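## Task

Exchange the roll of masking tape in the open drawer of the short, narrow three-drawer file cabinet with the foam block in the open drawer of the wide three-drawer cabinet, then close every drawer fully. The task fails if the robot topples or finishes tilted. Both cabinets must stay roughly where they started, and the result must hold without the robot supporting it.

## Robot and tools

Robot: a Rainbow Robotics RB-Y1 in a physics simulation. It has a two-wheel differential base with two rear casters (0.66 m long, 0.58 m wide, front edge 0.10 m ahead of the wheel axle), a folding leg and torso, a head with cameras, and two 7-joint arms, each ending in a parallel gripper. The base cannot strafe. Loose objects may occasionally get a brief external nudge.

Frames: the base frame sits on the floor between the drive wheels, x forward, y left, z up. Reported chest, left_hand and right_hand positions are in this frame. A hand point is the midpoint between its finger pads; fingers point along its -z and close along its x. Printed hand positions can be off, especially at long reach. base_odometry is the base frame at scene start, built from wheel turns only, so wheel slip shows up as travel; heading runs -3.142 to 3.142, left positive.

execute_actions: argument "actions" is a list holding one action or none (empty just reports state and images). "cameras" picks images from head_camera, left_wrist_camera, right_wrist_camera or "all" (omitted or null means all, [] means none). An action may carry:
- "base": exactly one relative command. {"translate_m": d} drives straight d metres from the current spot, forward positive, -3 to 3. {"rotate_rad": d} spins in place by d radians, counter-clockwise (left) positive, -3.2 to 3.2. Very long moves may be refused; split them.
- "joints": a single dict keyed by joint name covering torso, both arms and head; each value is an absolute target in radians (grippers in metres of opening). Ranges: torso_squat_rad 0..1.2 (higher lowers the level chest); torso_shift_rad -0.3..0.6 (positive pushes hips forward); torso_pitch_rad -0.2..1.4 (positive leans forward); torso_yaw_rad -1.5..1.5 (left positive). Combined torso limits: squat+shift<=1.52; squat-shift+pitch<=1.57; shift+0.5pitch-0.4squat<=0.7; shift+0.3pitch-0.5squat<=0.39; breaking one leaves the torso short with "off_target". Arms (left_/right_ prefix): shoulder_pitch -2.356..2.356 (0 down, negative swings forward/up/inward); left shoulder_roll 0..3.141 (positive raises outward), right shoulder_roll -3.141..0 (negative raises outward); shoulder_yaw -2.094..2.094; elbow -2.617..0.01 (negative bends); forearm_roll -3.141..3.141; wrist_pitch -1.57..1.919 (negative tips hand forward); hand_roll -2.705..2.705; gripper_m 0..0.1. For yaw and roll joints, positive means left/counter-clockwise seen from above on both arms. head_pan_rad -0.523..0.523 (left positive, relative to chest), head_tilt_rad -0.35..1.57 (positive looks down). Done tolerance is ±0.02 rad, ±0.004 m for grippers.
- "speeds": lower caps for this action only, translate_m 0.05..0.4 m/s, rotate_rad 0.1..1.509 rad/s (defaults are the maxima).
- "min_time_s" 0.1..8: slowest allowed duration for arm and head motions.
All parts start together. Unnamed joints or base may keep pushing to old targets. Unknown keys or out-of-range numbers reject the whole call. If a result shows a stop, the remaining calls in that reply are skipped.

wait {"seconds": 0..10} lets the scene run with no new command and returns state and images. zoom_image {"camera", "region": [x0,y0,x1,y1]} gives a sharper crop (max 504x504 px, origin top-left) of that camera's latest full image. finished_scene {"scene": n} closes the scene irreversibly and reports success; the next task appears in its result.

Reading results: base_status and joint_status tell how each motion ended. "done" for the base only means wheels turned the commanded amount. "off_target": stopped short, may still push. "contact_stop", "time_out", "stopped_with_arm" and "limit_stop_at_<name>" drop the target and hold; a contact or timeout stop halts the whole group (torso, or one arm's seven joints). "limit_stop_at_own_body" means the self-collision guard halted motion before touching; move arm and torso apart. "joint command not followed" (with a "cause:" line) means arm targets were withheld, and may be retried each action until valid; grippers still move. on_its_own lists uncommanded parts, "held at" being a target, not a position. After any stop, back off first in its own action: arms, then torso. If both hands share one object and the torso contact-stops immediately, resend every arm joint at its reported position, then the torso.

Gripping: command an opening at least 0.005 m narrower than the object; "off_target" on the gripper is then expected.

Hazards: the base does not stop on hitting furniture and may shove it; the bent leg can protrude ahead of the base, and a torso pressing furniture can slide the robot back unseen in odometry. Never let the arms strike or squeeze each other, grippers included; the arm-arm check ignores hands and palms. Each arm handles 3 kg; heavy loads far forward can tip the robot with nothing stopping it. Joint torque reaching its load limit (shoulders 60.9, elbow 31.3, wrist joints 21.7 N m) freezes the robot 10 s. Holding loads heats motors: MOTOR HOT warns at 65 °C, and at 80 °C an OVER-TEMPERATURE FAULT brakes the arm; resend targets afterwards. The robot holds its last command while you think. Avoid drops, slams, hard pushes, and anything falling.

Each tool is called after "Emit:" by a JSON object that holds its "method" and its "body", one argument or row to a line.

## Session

Emit:
{"method": "execute_actions", "body": {
  "actions": [],
  "cameras": ["head_camera"]
}}

Scene clock: 0.00 s.
base_odometry: x=+0.000 y=+0.000 heading=+0.000 (m, m, rad; odometry frame)
base_status: not commanded
joint_positions: torso_squat_rad=+0.350 torso_shift_rad=-0.001 torso_pitch_rad=-0.001 torso_yaw_rad=+0.000 left_shoulder_pitch_rad=-0.002 left_shoulder_roll_rad=+0.040 left_shoulder_yaw_rad=-0.022 left_elbow_rad=-0.157 left_forearm_roll_rad=+0.031 left_wrist_pitch_rad=+0.020 left_hand_roll_rad=+0.040 left_gripper_m=+0.099 right_shoulder_pitch_rad=-0.018 right_shoulder_roll_rad=-0.054 right_shoulder_yaw_rad=-0.049 right_elbow_rad=-0.248 right_forearm_roll_rad=-0.031 right_wrist_pitch_rad=-0.026 right_hand_roll_rad=-0.006 right_gripper_m=+0.100 head_pan_rad=+0.000 head_tilt_rad=+0.400
joint_status: not commanded
chest: x=-0.2287 y=+0.0007 z=+1.2475 quat_wxyz=(+1.000, -0.001, +0.000, +0.000) (m; base frame)
left_hand: x=-0.1552 y=+0.2489 z=+0.5658 quat_wxyz=(+0.997, +0.016, -0.070, +0.023) (m; base frame)
right_hand: x=-0.0894 y=-0.2662 z=+0.5779 quat_wxyz=(+0.988, -0.028, -0.146, -0.036) (m; base frame)
pictures: head_camera
Images, in order (width x height): head_camera 896x504.

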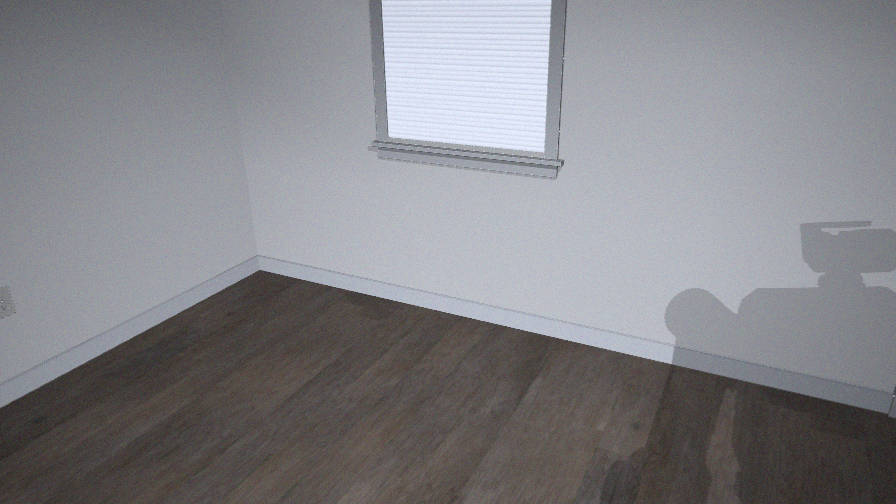

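Emit:
{"method": "execute_actions", "body": {
  "actions": [
    {"base":{"rotate_rad":1.3}}
  ],
  "cameras": ["head_camera"]
}}

Emit:
{"method": "execute_actions", "body": {
  "actions": [
    {"base":{"rotate_rad":1.3}}
  ],
  "cameras": ["head_camera"]
}}

Emit:
{"method": "execute_actions", "body": {
  "actions": [
    {"base":{"rotate_rad":1.3}}
  ],
  "cameras": ["head_camera"]
}}

Emit:
{"method": "execute_actions", "body": {
  "actions": [
    {"base":{"rotate_rad":1.3}}
  ],
  "cameras": ["head_camera"]
}}

Scene clock: 4.03 s.
base_odometry: x=+0.000 y=+0.000 heading=+1.299 (m, m, rad; odometry frame)
base_status: done
joint_positions: torso_squat_rad=+0.350 torso_shift_rad=-0.001 torso_pitch_rad=-0.001 torso_yaw_rad=+0.000 left_shoulder_pitch_rad=-0.002 left_shoulder_roll_rad=+0.040 left_shoulder_yaw_rad=-0.022 left_elbow_rad=-0.157 left_forearm_roll_rad=+0.031 left_wrist_pitch_rad=+0.020 left_hand_roll_rad=+0.040 left_gripper_m=+0.099 right_shoulder_pitch_rad=-0.018 right_shoulder_roll_rad=-0.054 right_shoulder_yaw_rad=-0.049 right_elbow_rad=-0.248 right_forearm_roll_rad=-0.031 right_wrist_pitch_rad=-0.026 right_hand_roll_rad=-0.006 right_gripper_m=+0.100 head_pan_rad=+0.000 head_tilt_rad=+0.400
joint_status: not commanded
chest: x=-0.2288 y=+0.0007 z=+1.2475 quat_wxyz=(+1.000, -0.001, +0.000, +0.000) (m; base frame)
left_hand: x=-0.1552 y=+0.2489 z=+0.5658 quat_wxyz=(+0.997, +0.016, -0.070, +0.023) (m; base frame)
right_hand: x=-0.0894 y=-0.2663 z=+0.5779 quat_wxyz=(+0.988, -0.028, -0.146, -0.036) (m; base frame)
pictures: head_camera
Images, in order (width x height): head_camera 896x504.

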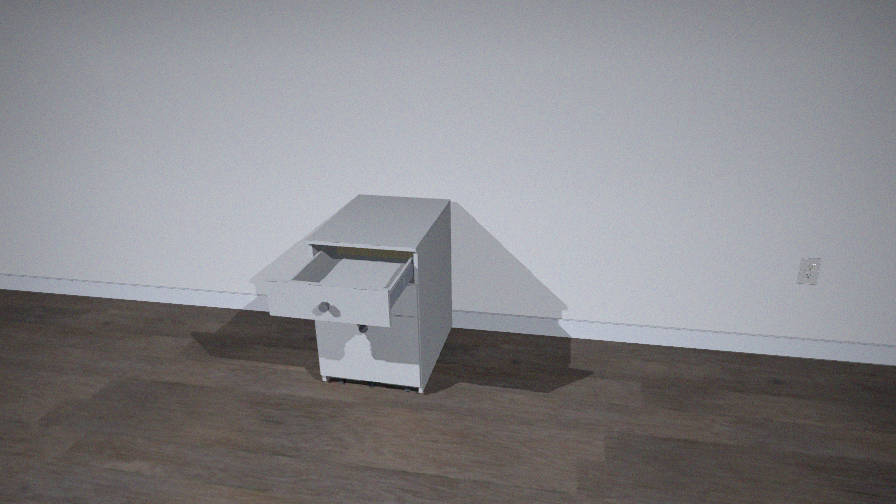

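Scene clock: 7.70 s.
base_odometry: x=+0.000 y=+0.000 heading=+2.599 (m, m, rad; odometry frame)
base_status: done
joint_positions: torso_squat_rad=+0.350 torso_shift_rad=-0.001 torso_pitch_rad=-0.001 torso_yaw_rad=+0.000 left_shoulder_pitch_rad=-0.002 left_shoulder_roll_rad=+0.041 left_shoulder_yaw_rad=-0.022 left_elbow_rad=-0.157 left_forearm_roll_rad=+0.031 left_wrist_pitch_rad=+0.020 left_hand_roll_rad=+0.040 left_gripper_m=+0.099 right_shoulder_pitch_rad=-0.018 right_shoulder_roll_rad=-0.054 right_shoulder_yaw_rad=-0.049 right_elbow_rad=-0.248 right_forearm_roll_rad=-0.031 right_wrist_pitch_rad=-0.026 right_hand_roll_rad=-0.006 right_gripper_m=+0.100 head_pan_rad=+0.000 head_tilt_rad=+0.400
joint_status: not commanded
chest: x=-0.2288 y=+0.0007 z=+1.2475 quat_wxyz=(+1.000, -0.001, +0.000, +0.000) (m; base frame)
left_hand: x=-0.1552 y=+0.2489 z=+0.5658 quat_wxyz=(+0.997, +0.016, -0.070, +0.023) (m; base frame)
right_hand: x=-0.0895 y=-0.2663 z=+0.5779 quat_wxyz=(+0.988, -0.028, -0.146, -0.036) (m; base frame)
pictures: head_camera
Images, in order (width x height): head_camera 896x504.

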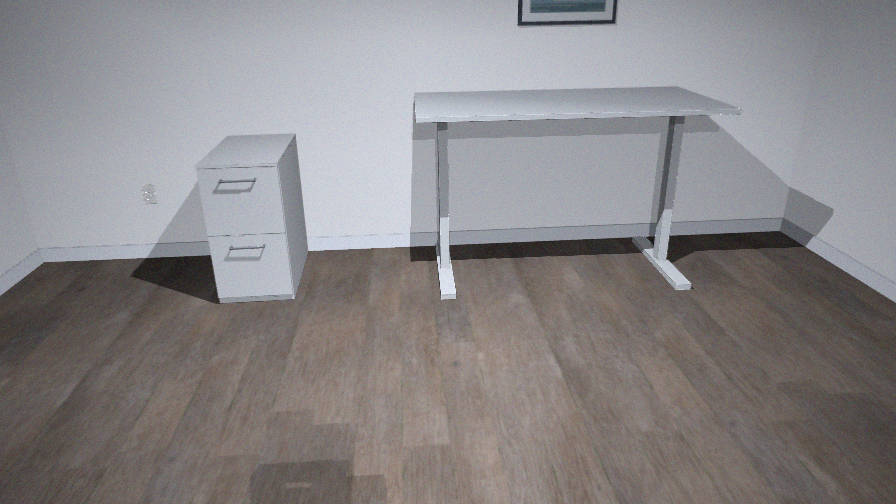

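Scene clock: 11.37 s.
base_odometry: x=+0.000 y=+0.000 heading=-2.385 (m, m, rad; odometry frame)
base_status: done
joint_positions: torso_squat_rad=+0.350 torso_shift_rad=-0.001 torso_pitch_rad=-0.001 torso_yaw_rad=+0.000 left_shoulder_pitch_rad=-0.002 left_shoulder_roll_rad=+0.041 left_shoulder_yaw_rad=-0.022 left_elbow_rad=-0.157 left_forearm_roll_rad=+0.031 left_wrist_pitch_rad=+0.020 left_hand_roll_rad=+0.040 left_gripper_m=+0.099 right_shoulder_pitch_rad=-0.018 right_shoulder_roll_rad=-0.054 right_shoulder_yaw_rad=-0.049 right_elbow_rad=-0.248 right_forearm_roll_rad=-0.031 right_wrist_pitch_rad=-0.026 right_hand_roll_rad=-0.006 right_gripper_m=+0.100 head_pan_rad=+0.000 head_tilt_rad=+0.400
joint_status: not commanded
chest: x=-0.2288 y=+0.0007 z=+1.2475 quat_wxyz=(+1.000, -0.001, +0.000, +0.000) (m; base frame)
left_hand: x=-0.1552 y=+0.2489 z=+0.5658 quat_wxyz=(+0.997, +0.016, -0.070, +0.023) (m; base frame)
right_hand: x=-0.0895 y=-0.2663 z=+0.5779 quat_wxyz=(+0.988, -0.028, -0.146, -0.036) (m; base frame)
pictures: head_camera
Images, in order (width x height): head_camera 896x504.

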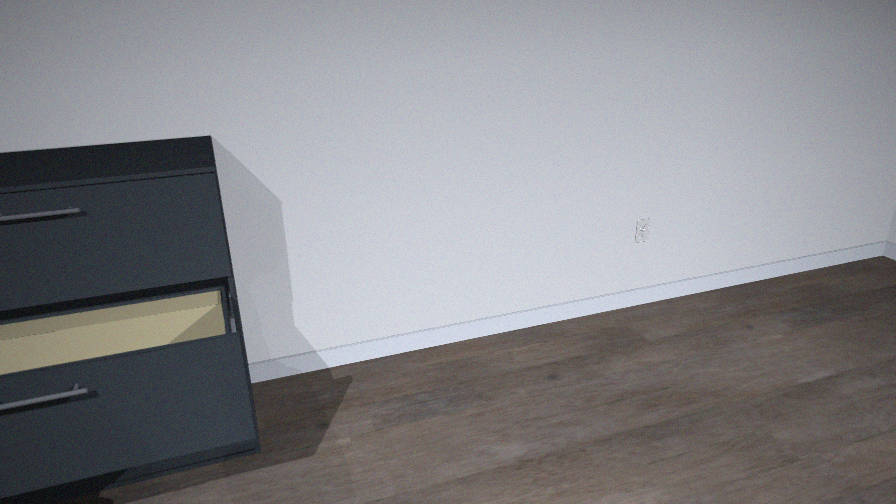

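Scene clock: 15.03 s.
base_odometry: x=+0.000 y=+0.000 heading=-1.086 (m, m, rad; odometry frame)
base_status: done
joint_positions: torso_squat_rad=+0.350 torso_shift_rad=-0.001 torso_pitch_rad=-0.001 torso_yaw_rad=+0.000 left_shoulder_pitch_rad=-0.002 left_shoulder_roll_rad=+0.041 left_shoulder_yaw_rad=-0.022 left_elbow_rad=-0.157 left_forearm_roll_rad=+0.031 left_wrist_pitch_rad=+0.020 left_hand_roll_rad=+0.040 left_gripper_m=+0.099 right_shoulder_pitch_rad=-0.018 right_shoulder_roll_rad=-0.054 right_shoulder_yaw_rad=-0.049 right_elbow_rad=-0.248 right_forearm_roll_rad=-0.031 right_wrist_pitch_rad=-0.026 right_hand_roll_rad=-0.006 right_gripper_m=+0.100 head_pan_rad=+0.000 head_tilt_rad=+0.400
joint_status: not commanded
chest: x=-0.2288 y=+0.0007 z=+1.2475 quat_wxyz=(+1.000, -0.001, +0.000, +0.000) (m; base frame)
left_hand: x=-0.1552 y=+0.2489 z=+0.5658 quat_wxyz=(+0.997, +0.016, -0.070, +0.023) (m; base frame)
right_hand: x=-0.0895 y=-0.2663 z=+0.5779 quat_wxyz=(+0.988, -0.028, -0.146, -0.036) (m; base frame)
pictures: head_camera
Images, in order (width x height): head_camera 896x504.

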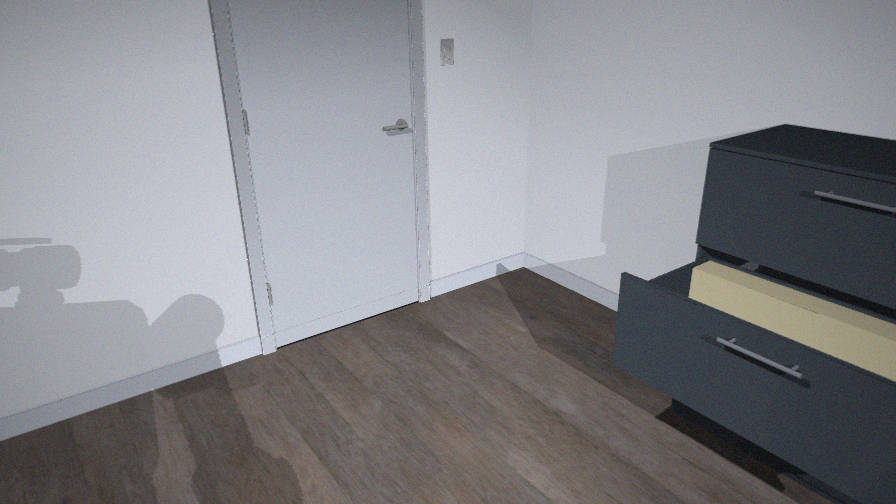

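Emit:
{"method": "execute_actions", "body": {
  "actions": [
    {"base":{"rotate_rad":-1.02},"joints":{"head_tilt_rad":0.6}}
  ],
  "cameras": ["head_camera"]
}}

Scene clock: 18.87 s.
base_odometry: x=+0.000 y=+0.000 heading=-2.105 (m, m, rad; odometry frame)
base_status: done
joint_positions: torso_squat_rad=+0.350 torso_shift_rad=-0.001 torso_pitch_rad=-0.001 torso_yaw_rad=+0.000 left_shoulder_pitch_rad=-0.002 left_shoulder_roll_rad=+0.041 left_shoulder_yaw_rad=-0.022 left_elbow_rad=-0.157 left_forearm_roll_rad=+0.031 left_wrist_pitch_rad=+0.020 left_hand_roll_rad=+0.040 left_gripper_m=+0.099 right_shoulder_pitch_rad=-0.018 right_shoulder_roll_rad=-0.054 right_shoulder_yaw_rad=-0.049 right_elbow_rad=-0.248 right_forearm_roll_rad=-0.031 right_wrist_pitch_rad=-0.026 right_hand_roll_rad=-0.006 right_gripper_m=+0.100 head_pan_rad=+0.000 head_tilt_rad=+0.600
joint_status: all done
chest: x=-0.2288 y=+0.0007 z=+1.2475 quat_wxyz=(+1.000, -0.001, +0.000, +0.000) (m; base frame)
left_hand: x=-0.1552 y=+0.2489 z=+0.5658 quat_wxyz=(+0.997, +0.016, -0.070, +0.023) (m; base frame)
right_hand: x=-0.0895 y=-0.2663 z=+0.5779 quat_wxyz=(+0.988, -0.028, -0.146, -0.036) (m; base frame)
pictures: head_camera
Images, in order (width x height): head_camera 896x504.

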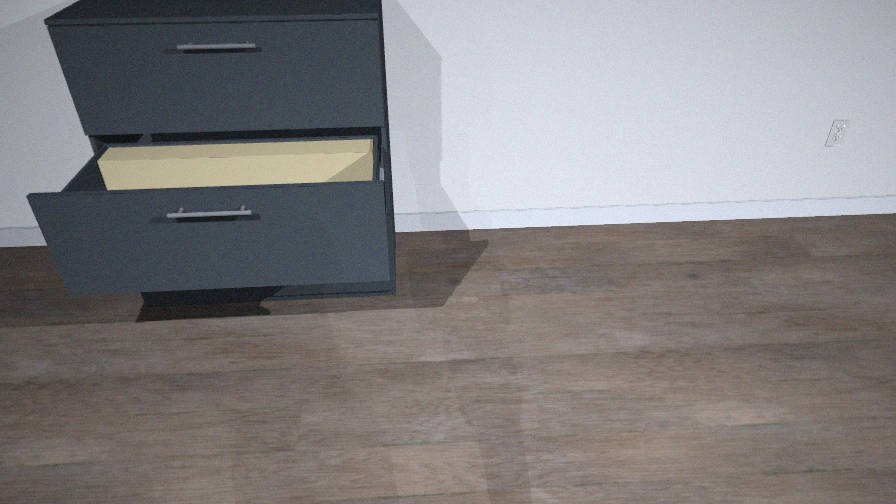

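Emit:
{"method": "execute_actions", "body": {
  "actions": [
    {"base":{"rotate_rad":0.7}}
  ],
  "cameras": []
}}

Emit:
{"method": "execute_actions", "body": {
  "actions": [
    {"base":{"translate_m":0.93},"joints":{"torso_squat_rad":0.1,"torso_pitch_rad":0.495,"head_tilt_rad":0.7,"right_shoulder_pitch_rad":-1.1,"right_elbow_rad":-0.9,"right_wrist_pitch_rad":1.5,"right_shoulder_roll_rad":-0.1,"right_shoulder_yaw_rad":0,"right_forearm_roll_rad":0,"left_shoulder_pitch_rad":-1.1,"left_elbow_rad":-0.9,"left_wrist_pitch_rad":1.5,"left_shoulder_roll_rad":0.1,"left_shoulder_yaw_rad":0,"left_forearm_roll_rad":0}}
  ],
  "cameras": []
}}

Emit:
{"method": "execute_actions", "body": {
  "actions": [
    {"base":{"rotate_rad":-0.7}}
  ],
  "cameras": ["head_camera"]
}}

Scene clock: 22.27 s.
base_odometry: x=+0.000 y=+0.000 heading=-1.405 (m, m, rad; odometry frame)
base_status: done
joint_positions: torso_squat_rad=+0.350 torso_shift_rad=-0.001 torso_pitch_rad=-0.001 torso_yaw_rad=+0.000 left_shoulder_pitch_rad=-0.002 left_shoulder_roll_rad=+0.041 left_shoulder_yaw_rad=-0.022 left_elbow_rad=-0.157 left_forearm_roll_rad=+0.031 left_wrist_pitch_rad=+0.020 left_hand_roll_rad=+0.040 left_gripper_m=+0.099 right_shoulder_pitch_rad=-0.018 right_shoulder_roll_rad=-0.054 right_shoulder_yaw_rad=-0.049 right_elbow_rad=-0.248 right_forearm_roll_rad=-0.031 right_wrist_pitch_rad=-0.026 right_hand_roll_rad=-0.006 right_gripper_m=+0.100 head_pan_rad=+0.000 head_tilt_rad=+0.600
joint_status: not commanded
chest: x=-0.2288 y=+0.0007 z=+1.2475 quat_wxyz=(+1.000, -0.001, +0.000, +0.000) (m; base frame)
left_hand: x=-0.1552 y=+0.2489 z=+0.5658 quat_wxyz=(+0.997, +0.016, -0.070, +0.023) (m; base frame)
right_hand: x=-0.0895 y=-0.2663 z=+0.5779 quat_wxyz=(+0.988, -0.028, -0.146, -0.036) (m; base frame)
pictures: none
No camera images: the call's "cameras" was empty. Leave "cameras" out to get every camera's image.

Scene clock: 25.93 s.
base_odometry: x=+0.154 y=-0.917 heading=-1.405 (m, m, rad; odometry frame)
base_status: done
joint_positions: torso_squat_rad=+0.100 torso_shift_rad=-0.001 torso_pitch_rad=+0.495 torso_yaw_rad=+0.000 left_shoulder_pitch_rad=-1.100 left_shoulder_roll_rad=+0.100 left_shoulder_yaw_rad=+0.000 left_elbow_rad=-0.900 left_forearm_roll_rad=+0.000 left_wrist_pitch_rad=+1.500 left_hand_roll_rad=+0.040 left_gripper_m=+0.099 right_shoulder_pitch_rad=-1.100 right_shoulder_roll_rad=-0.100 right_shoulder_yaw_rad=+0.000 right_elbow_rad=-0.900 right_forearm_roll_rad=+0.000 right_wrist_pitch_rad=+1.500 right_hand_roll_rad=-0.006 right_gripper_m=+0.100 head_pan_rad=+0.000 head_tilt_rad=+0.700
joint_status: all done
chest: x=-0.0816 y=+0.0007 z=+1.2493 quat_wxyz=(+0.970, -0.001, +0.245, +0.000) (m; base frame)
left_hand: x=+0.3620 y=+0.1422 z=+0.8113 quat_wxyz=(+0.990, +0.050, +0.016, -0.132) (m; base frame)
right_hand: x=+0.3623 y=-0.1419 z=+0.8119 quat_wxyz=(+0.987, -0.051, +0.016, +0.148) (m; base frame)
pictures: none
No camera images: the call's "cameras" was empty. Leave "cameras" out to get every camera's image.

Scene clock: 28.63 s.
base_odometry: x=+0.154 y=-0.917 heading=-2.104 (m, m, rad; odometry frame)
base_status: done
joint_positions: torso_squat_rad=+0.100 torso_shift_rad=-0.001 torso_pitch_rad=+0.495 torso_yaw_rad=+0.000 left_shoulder_pitch_rad=-1.100 left_shoulder_roll_rad=+0.100 left_shoulder_yaw_rad=+0.000 left_elbow_rad=-0.900 left_forearm_roll_rad=+0.000 left_wrist_pitch_rad=+1.500 left_hand_roll_rad=+0.040 left_gripper_m=+0.099 right_shoulder_pitch_rad=-1.100 right_shoulder_roll_rad=-0.100 right_shoulder_yaw_rad=+0.000 right_elbow_rad=-0.900 right_forearm_roll_rad=+0.000 right_wrist_pitch_rad=+1.500 right_hand_roll_rad=-0.006 right_gripper_m=+0.100 head_pan_rad=+0.000 head_tilt_rad=+0.700
joint_status: not commanded
chest: x=-0.0816 y=+0.0007 z=+1.2493 quat_wxyz=(+0.970, -0.001, +0.245, +0.000) (m; base frame)
left_hand: x=+0.3620 y=+0.1423 z=+0.8113 quat_wxyz=(+0.990, +0.050, +0.016, -0.132) (m; base frame)
right_hand: x=+0.3623 y=-0.1419 z=+0.8119 quat_wxyz=(+0.987, -0.051, +0.016, +0.148) (m; base frame)
pictures: head_camera
Images, in order (width x height): head_camera 896x504.

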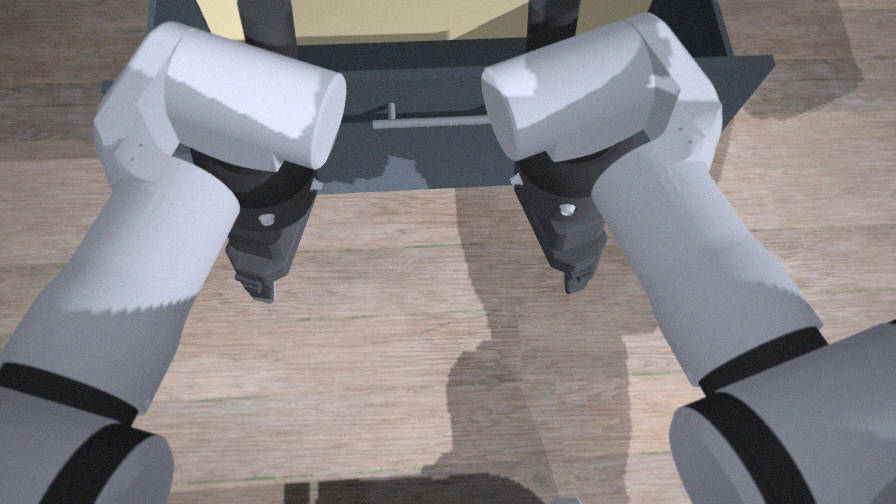

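Emit:
{"method": "execute_actions", "body": {
  "actions": [
    {"base":{"translate_m":0.52},"joints":{"head_tilt_rad":0.9}}
  ],
  "cameras": ["head_camera"]
}}

Scene clock: 31.67 s.
base_odometry: x=-0.111 y=-1.364 heading=-2.105 (m, m, rad; odometry frame)
base_status: done
joint_positions: torso_squat_rad=+0.100 torso_shift_rad=-0.001 torso_pitch_rad=+0.495 torso_yaw_rad=+0.000 left_shoulder_pitch_rad=-1.100 left_shoulder_roll_rad=+0.100 left_shoulder_yaw_rad=+0.000 left_elbow_rad=-0.900 left_forearm_roll_rad=+0.000 left_wrist_pitch_rad=+1.500 left_hand_roll_rad=+0.040 left_gripper_m=+0.099 right_shoulder_pitch_rad=-1.100 right_shoulder_roll_rad=-0.100 right_shoulder_yaw_rad=+0.000 right_elbow_rad=-0.900 right_forearm_roll_rad=+0.000 right_wrist_pitch_rad=+1.500 right_hand_roll_rad=-0.006 right_gripper_m=+0.100 head_pan_rad=+0.000 head_tilt_rad=+0.900
joint_status: all done
chest: x=-0.0816 y=+0.0007 z=+1.2493 quat_wxyz=(+0.970, -0.001, +0.245, +0.000) (m; base frame)
left_hand: x=+0.3620 y=+0.1423 z=+0.8113 quat_wxyz=(+0.990, +0.050, +0.016, -0.132) (m; base frame)
right_hand: x=+0.3623 y=-0.1419 z=+0.8119 quat_wxyz=(+0.987, -0.051, +0.017, +0.148) (m; base frame)
pictures: head_camera
Images, in order (width x height): head_camera 896x504.

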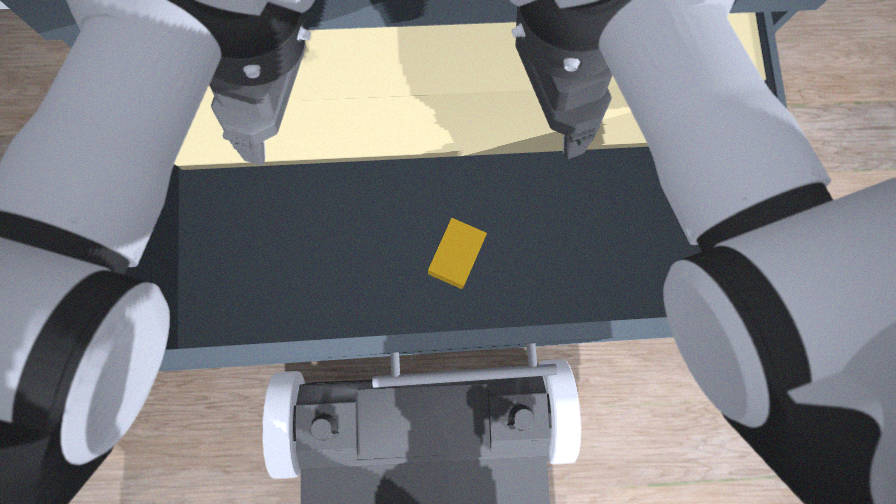

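Emit:
{"method": "execute_actions", "body": {
  "actions": [
    {"base":{"translate_m":-0.1},"joints":{"torso_squat_rad":0.7,"right_shoulder_pitch_rad":-1.2,"right_elbow_rad":-0.4,"right_wrist_pitch_rad":1.1,"right_shoulder_roll_rad":0,"right_shoulder_yaw_rad":0.1,"right_hand_roll_rad":0.8,"left_shoulder_pitch_rad":-0.6,"left_elbow_rad":-1.8,"left_wrist_pitch_rad":1.9,"left_shoulder_roll_rad":0.15}}
  ],
  "cameras": ["head_camera","right_wrist_camera"]
}}

Scene clock: 35.20 s.
base_odometry: x=-0.060 y=-1.278 heading=-2.104 (m, m, rad; odometry frame)
base_status: done
joint_positions: torso_squat_rad=+0.700 torso_shift_rad=-0.001 torso_pitch_rad=+0.495 torso_yaw_rad=+0.000 left_shoulder_pitch_rad=-0.600 left_shoulder_roll_rad=+0.150 left_shoulder_yaw_rad=+0.000 left_elbow_rad=-1.800 left_forearm_roll_rad=+0.000 left_wrist_pitch_rad=+1.900 left_hand_roll_rad=+0.040 left_gripper_m=+0.099 right_shoulder_pitch_rad=-1.200 right_shoulder_roll_rad=+0.000 right_shoulder_yaw_rad=+0.100 right_elbow_rad=-0.400 right_forearm_roll_rad=+0.000 right_wrist_pitch_rad=+1.100 right_hand_roll_rad=+0.800 right_gripper_m=+0.100 head_pan_rad=+0.000 head_tilt_rad=+0.900
joint_status: all done
chest: x=-0.0815 y=+0.0006 z=+1.0882 quat_wxyz=(+0.970, -0.001, +0.245, +0.000) (m; base frame)
left_hand: x=+0.2598 y=+0.2124 z=+0.7047 quat_wxyz=(+0.996, +0.054, +0.006, -0.072) (m; base frame)
right_hand: x=+0.3187 y=-0.0955 z=+0.5707 quat_wxyz=(+0.805, -0.039, +0.039, +0.590) (m; base frame)
pictures: head_camera, right_wrist_camera
Images, in order (width x height): head_camera 896x504, right_wrist_camera 644x364.

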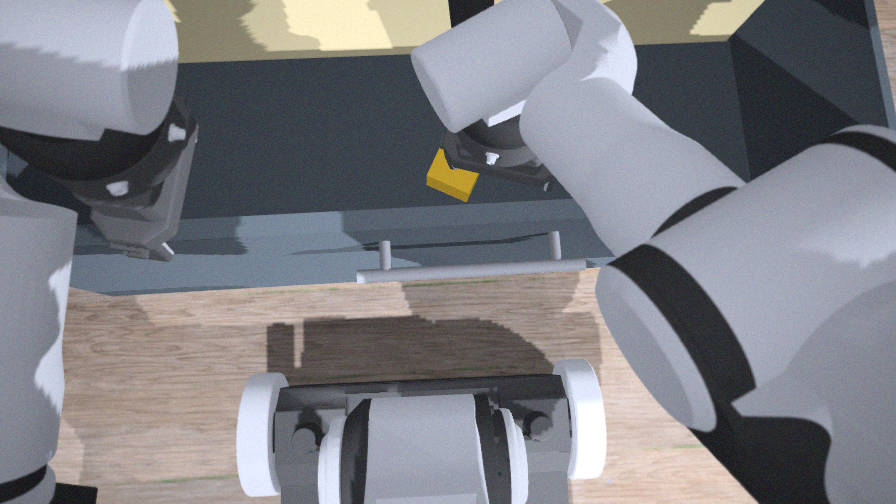

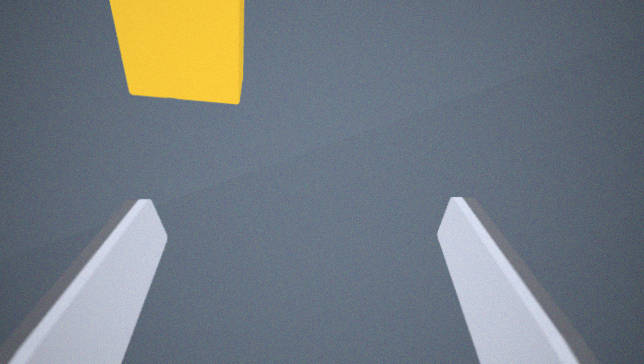

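Emit:
{"method": "execute_actions", "body": {
  "actions": [
    {"base":{"rotate_rad":0.12},"joints":{"right_hand_roll_rad":0.68,"left_shoulder_pitch_rad":-0.3,"left_elbow_rad":-2.3}}
  ],
  "cameras": []
}}

Emit:
{"method": "execute_actions", "body": {
  "actions": [
    {"base":{"translate_m":0.035},"joints":{"torso_squat_rad":0.85}}
  ],
  "cameras": ["right_wrist_camera"]
}}

Scene clock: 37.23 s.
base_odometry: x=-0.060 y=-1.279 heading=-1.985 (m, m, rad; odometry frame)
base_status: done
joint_positions: torso_squat_rad=+0.700 torso_shift_rad=-0.001 torso_pitch_rad=+0.495 torso_yaw_rad=+0.000 left_shoulder_pitch_rad=-0.300 left_shoulder_roll_rad=+0.150 left_shoulder_yaw_rad=+0.000 left_elbow_rad=-2.300 left_forearm_roll_rad=+0.000 left_wrist_pitch_rad=+1.900 left_hand_roll_rad=+0.040 left_gripper_m=+0.099 right_shoulder_pitch_rad=-1.200 right_shoulder_roll_rad=+0.000 right_shoulder_yaw_rad=+0.100 right_elbow_rad=-0.400 right_forearm_roll_rad=+0.000 right_wrist_pitch_rad=+1.100 right_hand_roll_rad=+0.680 right_gripper_m=+0.100 head_pan_rad=+0.000 head_tilt_rad=+0.900
joint_status: all done
chest: x=-0.0815 y=+0.0006 z=+1.0882 quat_wxyz=(+0.970, -0.001, +0.245, +0.000) (m; base frame)
left_hand: x=+0.2132 y=+0.2324 z=+0.7574 quat_wxyz=(+0.993, +0.047, -0.098, -0.048) (m; base frame)
right_hand: x=+0.3187 y=-0.0955 z=+0.5708 quat_wxyz=(+0.839, -0.041, +0.036, +0.541) (m; base frame)
pictures: none
No camera images: the call's "cameras" was empty. Leave "cameras" out to get every camera's image.

Scene clock: 38.53 s.
base_odometry: x=-0.074 y=-1.311 heading=-1.984 (m, m, rad; odometry frame)
base_status: done
joint_positions: torso_squat_rad=+0.850 torso_shift_rad=-0.001 torso_pitch_rad=+0.495 torso_yaw_rad=+0.000 left_shoulder_pitch_rad=-0.300 left_shoulder_roll_rad=+0.150 left_shoulder_yaw_rad=+0.000 left_elbow_rad=-2.300 left_forearm_roll_rad=+0.000 left_wrist_pitch_rad=+1.900 left_hand_roll_rad=+0.040 left_gripper_m=+0.099 right_shoulder_pitch_rad=-1.200 right_shoulder_roll_rad=+0.000 right_shoulder_yaw_rad=+0.100 right_elbow_rad=-0.400 right_forearm_roll_rad=+0.000 right_wrist_pitch_rad=+1.100 right_hand_roll_rad=+0.680 right_gripper_m=+0.100 head_pan_rad=+0.000 head_tilt_rad=+0.900
joint_status: all done
chest: x=-0.0814 y=+0.0006 z=+1.0148 quat_wxyz=(+0.970, -0.001, +0.245, +0.000) (m; base frame)
left_hand: x=+0.2133 y=+0.2324 z=+0.6840 quat_wxyz=(+0.993, +0.047, -0.098, -0.048) (m; base frame)
right_hand: x=+0.3189 y=-0.0955 z=+0.4974 quat_wxyz=(+0.839, -0.041, +0.036, +0.541) (m; base frame)
pictures: right_wrist_camera
Images, in order (width x height): right_wrist_camera 644x364.

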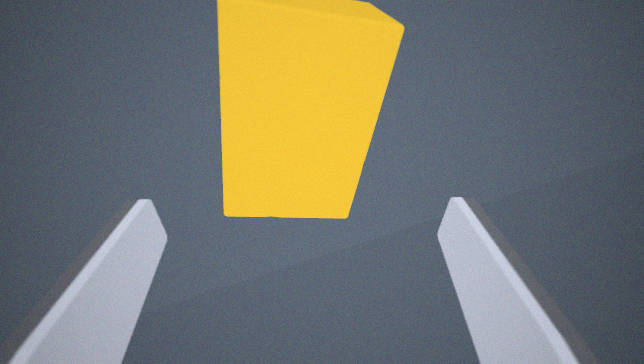

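Emit:
{"method": "execute_actions", "body": {
  "actions": [
    {"joints":{"left_shoulder_pitch_rad":0.1,"left_elbow_rad":-2.5}}
  ],
  "cameras": []
}}

Emit:
{"method": "execute_actions", "body": {
  "actions": [
    {"base":{"translate_m":0.035}}
  ],
  "cameras": []
}}

Emit:
{"method": "execute_actions", "body": {
  "actions": [
    {"joints":{"torso_squat_rad":0.95}}
  ],
  "cameras": ["right_wrist_camera"]
}}

Scene clock: 49.63 s.
TORQUE FAULT: left_wrist_pitch_rad reached its load limit. The robot stopped for 10 seconds, dropped its targets and accepts commands again. The stop added 8.7 s to the call and to motion_time.
base_odometry: x=-0.074 y=-1.311 heading=-1.985 (m, m, rad; odometry frame)
base_status: not commanded
joint_positions: torso_squat_rad=+0.850 torso_shift_rad=-0.001 torso_pitch_rad=+0.495 torso_yaw_rad=+0.000 left_shoulder_pitch_rad=-0.127 left_shoulder_roll_rad=+0.149 left_shoulder_yaw_rad=-0.002 left_elbow_rad=-2.396 left_forearm_roll_rad=+0.001 left_wrist_pitch_rad=+1.883 left_hand_roll_rad=+0.040 left_gripper_m=+0.099 right_shoulder_pitch_rad=-1.200 right_shoulder_roll_rad=+0.000 right_shoulder_yaw_rad=+0.100 right_elbow_rad=-0.400 right_forearm_roll_rad=+0.000 right_wrist_pitch_rad=+1.100 right_hand_roll_rad=+0.680 right_gripper_m=+0.100 head_pan_rad=+0.000 head_tilt_rad=+0.900
joint_status: left_shoulder_pitch_rad torque_fault (moved +0.173 of +0.400); left_elbow_rad torque_fault (moved -0.096 of -0.200)
on_its_own: left_shoulder_pitch_rad is held at -0.126, not at your +0.100, since a torque_fault; left_elbow_rad is held at -2.396, not at your -2.500, since a torque_fault
chest: x=-0.0815 y=+0.0006 z=+1.0148 quat_wxyz=(+0.970, -0.001, +0.245, +0.000) (m; base frame)
left_hand: x=+0.1624 y=+0.2500 z=+0.6741 quat_wxyz=(+0.995, +0.054, -0.071, -0.032) (m; base frame)
right_hand: x=+0.3189 y=-0.0955 z=+0.4974 quat_wxyz=(+0.839, -0.041, +0.036, +0.541) (m; base frame)
pictures: none
No camera images: the call's "cameras" was empty. Leave "cameras" out to get every camera's image.

not run: a stop came earlier in this reply.

not run: a stop came earlier in this reply.

Emit:
{"method": "execute_actions", "body": {
  "actions": [
    {"joints":{"left_shoulder_pitch_rad":-0.7,"left_elbow_rad":-2.3,"left_wrist_pitch_rad":1.9}}
  ]
}}

Scene clock: 60.40 s.
TORQUE FAULT: left_wrist_pitch_rad reached its load limit. The robot stopped for 10 seconds, dropped its targets and accepts commands again. The stop added 8.7 s to the call and to motion_time.
base_odometry: x=-0.074 y=-1.311 heading=-1.985 (m, m, rad; odometry frame)
base_status: not commanded
joint_positions: torso_squat_rad=+0.850 torso_shift_rad=-0.001 torso_pitch_rad=+0.495 torso_yaw_rad=+0.000 left_shoulder_pitch_rad=-0.367 left_shoulder_roll_rad=+0.149 left_shoulder_yaw_rad=-0.001 left_elbow_rad=-2.350 left_forearm_roll_rad=+0.000 left_wrist_pitch_rad=+1.923 left_hand_roll_rad=+0.040 left_gripper_m=+0.099 right_shoulder_pitch_rad=-1.200 right_shoulder_roll_rad=+0.000 right_shoulder_yaw_rad=+0.100 right_elbow_rad=-0.400 right_forearm_roll_rad=+0.000 right_wrist_pitch_rad=+1.100 right_hand_roll_rad=+0.680 right_gripper_m=+0.100 head_pan_rad=+0.000 head_tilt_rad=+0.900
joint_status: left_shoulder_pitch_rad torque_fault (moved -0.240 of -0.573); left_elbow_rad torque_fault (moved +0.046 of +0.096); left_wrist_pitch_rad torque_fault (moved +0.040 of +0.017)
on_its_own: left_shoulder_pitch_rad is held at -0.367, not at your -0.700, since a torque_fault; left_elbow_rad is held at -2.350, not at your -2.300, since a torque_fault; left_wrist_pitch_rad is held at +1.923, not at your +1.900, since a torque_fault
chest: x=-0.0814 y=+0.0006 z=+1.0148 quat_wxyz=(+0.970, -0.001, +0.245, +0.000) (m; base frame)
left_hand: x=+0.2377 y=+0.2207 z=+0.7137 quat_wxyz=(+0.987, +0.040, -0.143, -0.058) (m; base frame)
right_hand: x=+0.3192 y=-0.0956 z=+0.4975 quat_wxyz=(+0.839, -0.041, +0.036, +0.541) (m; base frame)
pictures: head_camera, left_wrist_camera, right_wrist_camera
Images, in order (width x height): head_camera 896x504, left_wrist_camera 644x364, right_wrist_camera 644x364.

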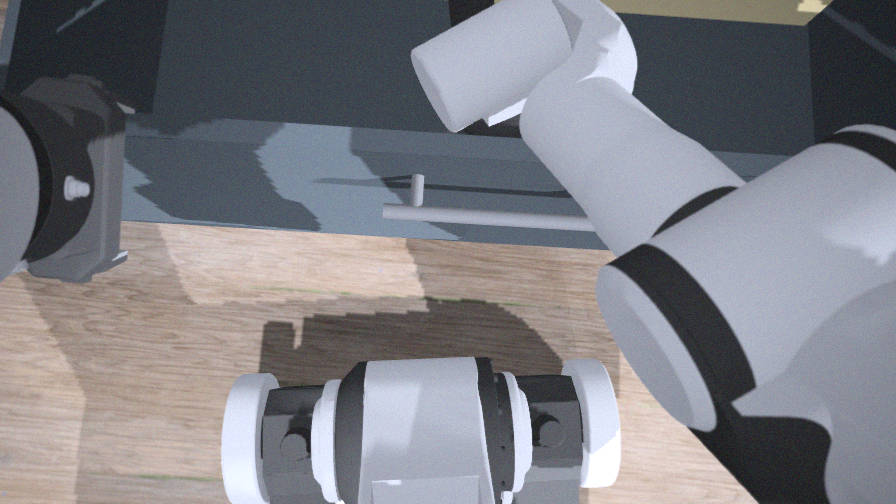

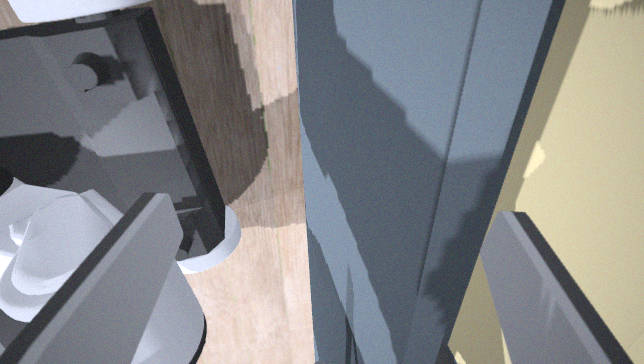

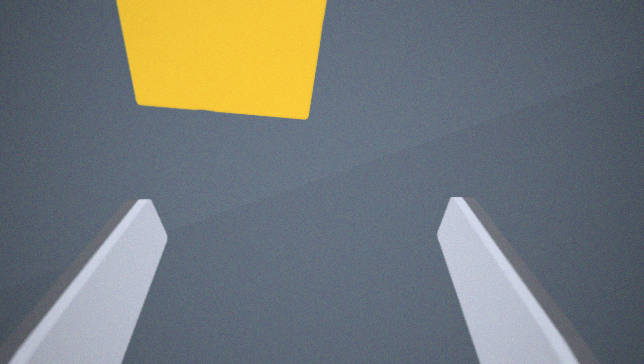

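Emit:
{"method": "execute_actions", "body": {
  "actions": [
    {"joints":{"left_shoulder_pitch_rad":0.0,"left_elbow_rad":-2.35,"left_wrist_pitch_rad":1.8},"min_time_s":1.5}
  ],
  "cameras": []
}}

Emit:
{"method": "execute_actions", "body": {
  "actions": [
    {"joints":{"torso_squat_rad":0.3}}
  ],
  "cameras": ["head_camera"]
}}

Scene clock: 71.27 s.
TORQUE FAULT: left_elbow_rad reached its load limit. The robot stopped for 10 seconds, dropped its targets and accepts commands again. The stop added 9.1 s to the call and to motion_time.
base_odometry: x=-0.074 y=-1.311 heading=-1.985 (m, m, rad; odometry frame)
base_status: not commanded
joint_positions: torso_squat_rad=+0.850 torso_shift_rad=-0.001 torso_pitch_rad=+0.494 torso_yaw_rad=+0.000 left_shoulder_pitch_rad=-0.310 left_shoulder_roll_rad=+0.149 left_shoulder_yaw_rad=-0.002 left_elbow_rad=-2.357 left_forearm_roll_rad=+0.001 left_wrist_pitch_rad=+1.885 left_hand_roll_rad=+0.040 left_gripper_m=+0.099 right_shoulder_pitch_rad=-1.200 right_shoulder_roll_rad=+0.000 right_shoulder_yaw_rad=+0.100 right_elbow_rad=-0.400 right_forearm_roll_rad=+0.000 right_wrist_pitch_rad=+1.100 right_hand_roll_rad=+0.680 right_gripper_m=+0.100 head_pan_rad=+0.000 head_tilt_rad=+0.900
joint_status: left_shoulder_pitch_rad torque_fault (moved +0.057 of +0.367); left_wrist_pitch_rad torque_fault (moved -0.038 of -0.123); the others done
on_its_own: left_shoulder_pitch_rad is held at -0.307, not at your +0.000, since a torque_fault; left_wrist_pitch_rad is held at +1.886, not at your +1.800, since a torque_fault
chest: x=-0.0819 y=+0.0004 z=+1.0149 quat_wxyz=(+0.970, +0.000, +0.244, +0.000) (m; base frame)
left_hand: x=+0.2265 y=+0.2267 z=+0.7041 quat_wxyz=(+0.988, +0.042, -0.139, -0.052) (m; base frame)
right_hand: x=+0.3191 y=-0.0956 z=+0.4980 quat_wxyz=(+0.839, -0.042, +0.035, +0.541) (m; base frame)
pictures: none
No camera images: the call's "cameras" was empty. Leave "cameras" out to get every camera's image.

not run: a stop came earlier in this reply.

The front finger rests on the drawer's top edge. Go straight up with the torso.

Emit:
{"method": "execute_actions", "body": {
  "actions": [
    {"joints":{"torso_squat_rad":0.3}}
  ],
  "cameras": ["head_camera"]
}}

Scene clock: 74.20 s.
base_odometry: x=-0.074 y=-1.311 heading=-1.985 (m, m, rad; odometry frame)
base_status: not commanded
joint_positions: torso_squat_rad=+0.300 torso_shift_rad=-0.001 torso_pitch_rad=+0.495 torso_yaw_rad=+0.000 left_shoulder_pitch_rad=-0.307 left_shoulder_roll_rad=+0.149 left_shoulder_yaw_rad=-0.002 left_elbow_rad=-2.354 left_forearm_roll_rad=+0.001 left_wrist_pitch_rad=+1.886 left_hand_roll_rad=+0.040 left_gripper_m=+0.099 right_shoulder_pitch_rad=-1.200 right_shoulder_roll_rad=+0.000 right_shoulder_yaw_rad=+0.100 right_elbow_rad=-0.400 right_forearm_roll_rad=+0.000 right_wrist_pitch_rad=+1.100 right_hand_roll_rad=+0.680 right_gripper_m=+0.100 head_pan_rad=+0.000 head_tilt_rad=+0.900
joint_status: all done
on_its_own: left_shoulder_pitch_rad is held at -0.307, not at your +0.000, since a torque_fault; left_wrist_pitch_rad is held at +1.886, not at your +1.800, since a torque_fault
chest: x=-0.0816 y=+0.0006 z=+1.2215 quat_wxyz=(+0.970, -0.001, +0.245, +0.000) (m; base frame)
left_hand: x=+0.2248 y=+0.2275 z=+0.9086 quat_wxyz=(+0.989, +0.042, -0.135, -0.052) (m; base frame)
right_hand: x=+0.3188 y=-0.0955 z=+0.7041 quat_wxyz=(+0.839, -0.041, +0.036, +0.541) (m; base frame)
pictures: head_camera
Images, in order (width x height): head_camera 896x504.

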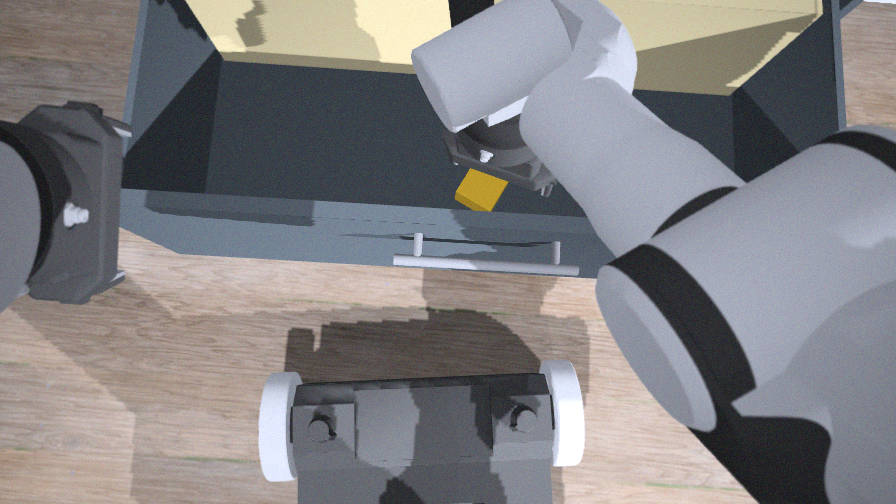

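Emit:
{"method": "execute_actions", "body": {
  "actions": [
    {"base":{"translate_m":0.078},"joints":{"left_shoulder_pitch_rad":0.2,"left_elbow_rad":-2.5,"left_wrist_pitch_rad":1.8}}
  ],
  "cameras": []
}}

Emit:
{"method": "execute_actions", "body": {
  "actions": [
    {"joints":{"torso_squat_rad":0.87}}
  ],
  "cameras": ["right_wrist_camera"]
}}

Scene clock: 76.27 s.
base_odometry: x=-0.105 y=-1.382 heading=-1.984 (m, m, rad; odometry frame)
base_status: done
joint_positions: torso_squat_rad=+0.300 torso_shift_rad=-0.001 torso_pitch_rad=+0.495 torso_yaw_rad=+0.000 left_shoulder_pitch_rad=+0.200 left_shoulder_roll_rad=+0.149 left_shoulder_yaw_rad=-0.002 left_elbow_rad=-2.500 left_forearm_roll_rad=+0.001 left_wrist_pitch_rad=+1.800 left_hand_roll_rad=+0.040 left_gripper_m=+0.099 right_shoulder_pitch_rad=-1.200 right_shoulder_roll_rad=+0.000 right_shoulder_yaw_rad=+0.100 right_elbow_rad=-0.400 right_forearm_roll_rad=+0.000 right_wrist_pitch_rad=+1.100 right_hand_roll_rad=+0.680 right_gripper_m=+0.100 head_pan_rad=+0.000 head_tilt_rad=+0.900
joint_status: all done
chest: x=-0.0815 y=+0.0007 z=+1.2215 quat_wxyz=(+0.970, -0.001, +0.245, +0.000) (m; base frame)
left_hand: x=+0.0650 y=+0.2815 z=+0.8637 quat_wxyz=(+0.997, +0.075, -0.007, +0.000) (m; base frame)
right_hand: x=+0.3188 y=-0.0955 z=+0.7041 quat_wxyz=(+0.839, -0.041, +0.036, +0.541) (m; base frame)
pictures: none
No camera images: the call's "cameras" was empty. Leave "cameras" out to get every camera's image.

Scene clock: 78.97 s.
base_odometry: x=-0.105 y=-1.382 heading=-1.984 (m, m, rad; odometry frame)
base_status: not commanded
joint_positions: torso_squat_rad=+0.870 torso_shift_rad=-0.001 torso_pitch_rad=+0.495 torso_yaw_rad=+0.000 left_shoulder_pitch_rad=+0.200 left_shoulder_roll_rad=+0.149 left_shoulder_yaw_rad=-0.002 left_elbow_rad=-2.500 left_forearm_roll_rad=+0.001 left_wrist_pitch_rad=+1.800 left_hand_roll_rad=+0.040 left_gripper_m=+0.099 right_shoulder_pitch_rad=-1.200 right_shoulder_roll_rad=+0.000 right_shoulder_yaw_rad=+0.100 right_elbow_rad=-0.400 right_forearm_roll_rad=+0.000 right_wrist_pitch_rad=+1.100 right_hand_roll_rad=+0.680 right_gripper_m=+0.100 head_pan_rad=+0.000 head_tilt_rad=+0.900
joint_status: all done
chest: x=-0.0814 y=+0.0006 z=+1.0041 quat_wxyz=(+0.970, -0.001, +0.245, +0.000) (m; base frame)
left_hand: x=+0.0652 y=+0.2814 z=+0.6464 quat_wxyz=(+0.997, +0.075, -0.007, +0.000) (m; base frame)
right_hand: x=+0.3190 y=-0.0956 z=+0.4868 quat_wxyz=(+0.839, -0.041, +0.036, +0.541) (m; base frame)
pictures: right_wrist_camera
Images, in order (width x height): right_wrist_camera 644x364.

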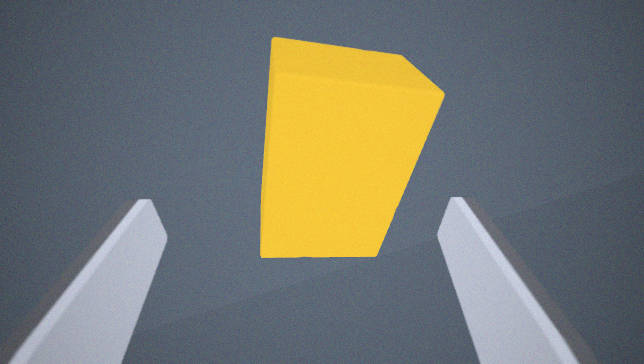

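Emit:
{"method": "execute_actions", "body": {
  "actions": [
    {"joints":{"right_shoulder_roll_rad":-0.025}}
  ],
  "cameras": []
}}

Emit:
{"method": "execute_actions", "body": {
  "actions": [
    {"joints":{"torso_squat_rad":0.965}}
  ],
  "cameras": ["right_wrist_camera"]
}}

Scene clock: 80.33 s.
base_odometry: x=-0.105 y=-1.382 heading=-1.984 (m, m, rad; odometry frame)
base_status: not commanded
joint_positions: torso_squat_rad=+0.870 torso_shift_rad=-0.001 torso_pitch_rad=+0.495 torso_yaw_rad=+0.000 left_shoulder_pitch_rad=+0.200 left_shoulder_roll_rad=+0.149 left_shoulder_yaw_rad=-0.002 left_elbow_rad=-2.500 left_forearm_roll_rad=+0.001 left_wrist_pitch_rad=+1.800 left_hand_roll_rad=+0.040 left_gripper_m=+0.099 right_shoulder_pitch_rad=-1.200 right_shoulder_roll_rad=-0.025 right_shoulder_yaw_rad=+0.100 right_elbow_rad=-0.400 right_forearm_roll_rad=+0.000 right_wrist_pitch_rad=+1.100 right_hand_roll_rad=+0.680 right_gripper_m=+0.100 head_pan_rad=+0.000 head_tilt_rad=+0.900
joint_status: all done
chest: x=-0.0814 y=+0.0006 z=+1.0042 quat_wxyz=(+0.970, -0.001, +0.245, +0.000) (m; base frame)
left_hand: x=+0.0652 y=+0.2814 z=+0.6464 quat_wxyz=(+0.997, +0.075, -0.007, +0.000) (m; base frame)
right_hand: x=+0.3254 y=-0.1118 z=+0.4876 quat_wxyz=(+0.843, -0.051, +0.038, +0.534) (m; base frame)
pictures: none
No camera images: the call's "cameras" was empty. Leave "cameras" out to get every camera's image.

Scene clock: 81.43 s.
base_odometry: x=-0.105 y=-1.382 heading=-1.984 (m, m, rad; odometry frame)
base_status: not commanded
joint_positions: torso_squat_rad=+0.965 torso_shift_rad=-0.001 torso_pitch_rad=+0.495 torso_yaw_rad=+0.000 left_shoulder_pitch_rad=+0.200 left_shoulder_roll_rad=+0.149 left_shoulder_yaw_rad=-0.002 left_elbow_rad=-2.500 left_forearm_roll_rad=+0.001 left_wrist_pitch_rad=+1.800 left_hand_roll_rad=+0.040 left_gripper_m=+0.099 right_shoulder_pitch_rad=-1.200 right_shoulder_roll_rad=-0.025 right_shoulder_yaw_rad=+0.100 right_elbow_rad=-0.400 right_forearm_roll_rad=+0.000 right_wrist_pitch_rad=+1.100 right_hand_roll_rad=+0.680 right_gripper_m=+0.100 head_pan_rad=+0.000 head_tilt_rad=+0.900
joint_status: all done
chest: x=-0.0814 y=+0.0006 z=+0.9514 quat_wxyz=(+0.970, -0.001, +0.245, +0.000) (m; base frame)
left_hand: x=+0.0652 y=+0.2814 z=+0.5936 quat_wxyz=(+0.997, +0.075, -0.007, +0.000) (m; base frame)
right_hand: x=+0.3254 y=-0.1119 z=+0.4348 quat_wxyz=(+0.843, -0.051, +0.038, +0.534) (m; base frame)
pictures: right_wrist_camera
Images, in order (width x height): right_wrist_camera 644x364.

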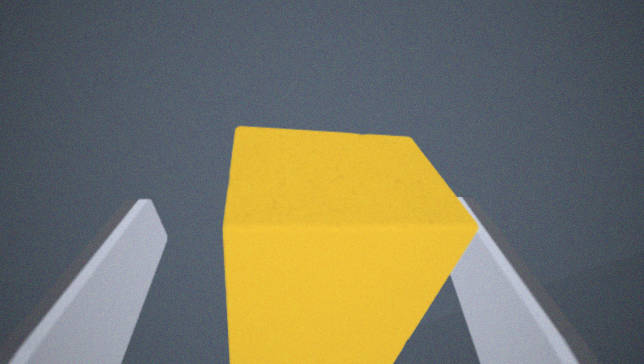

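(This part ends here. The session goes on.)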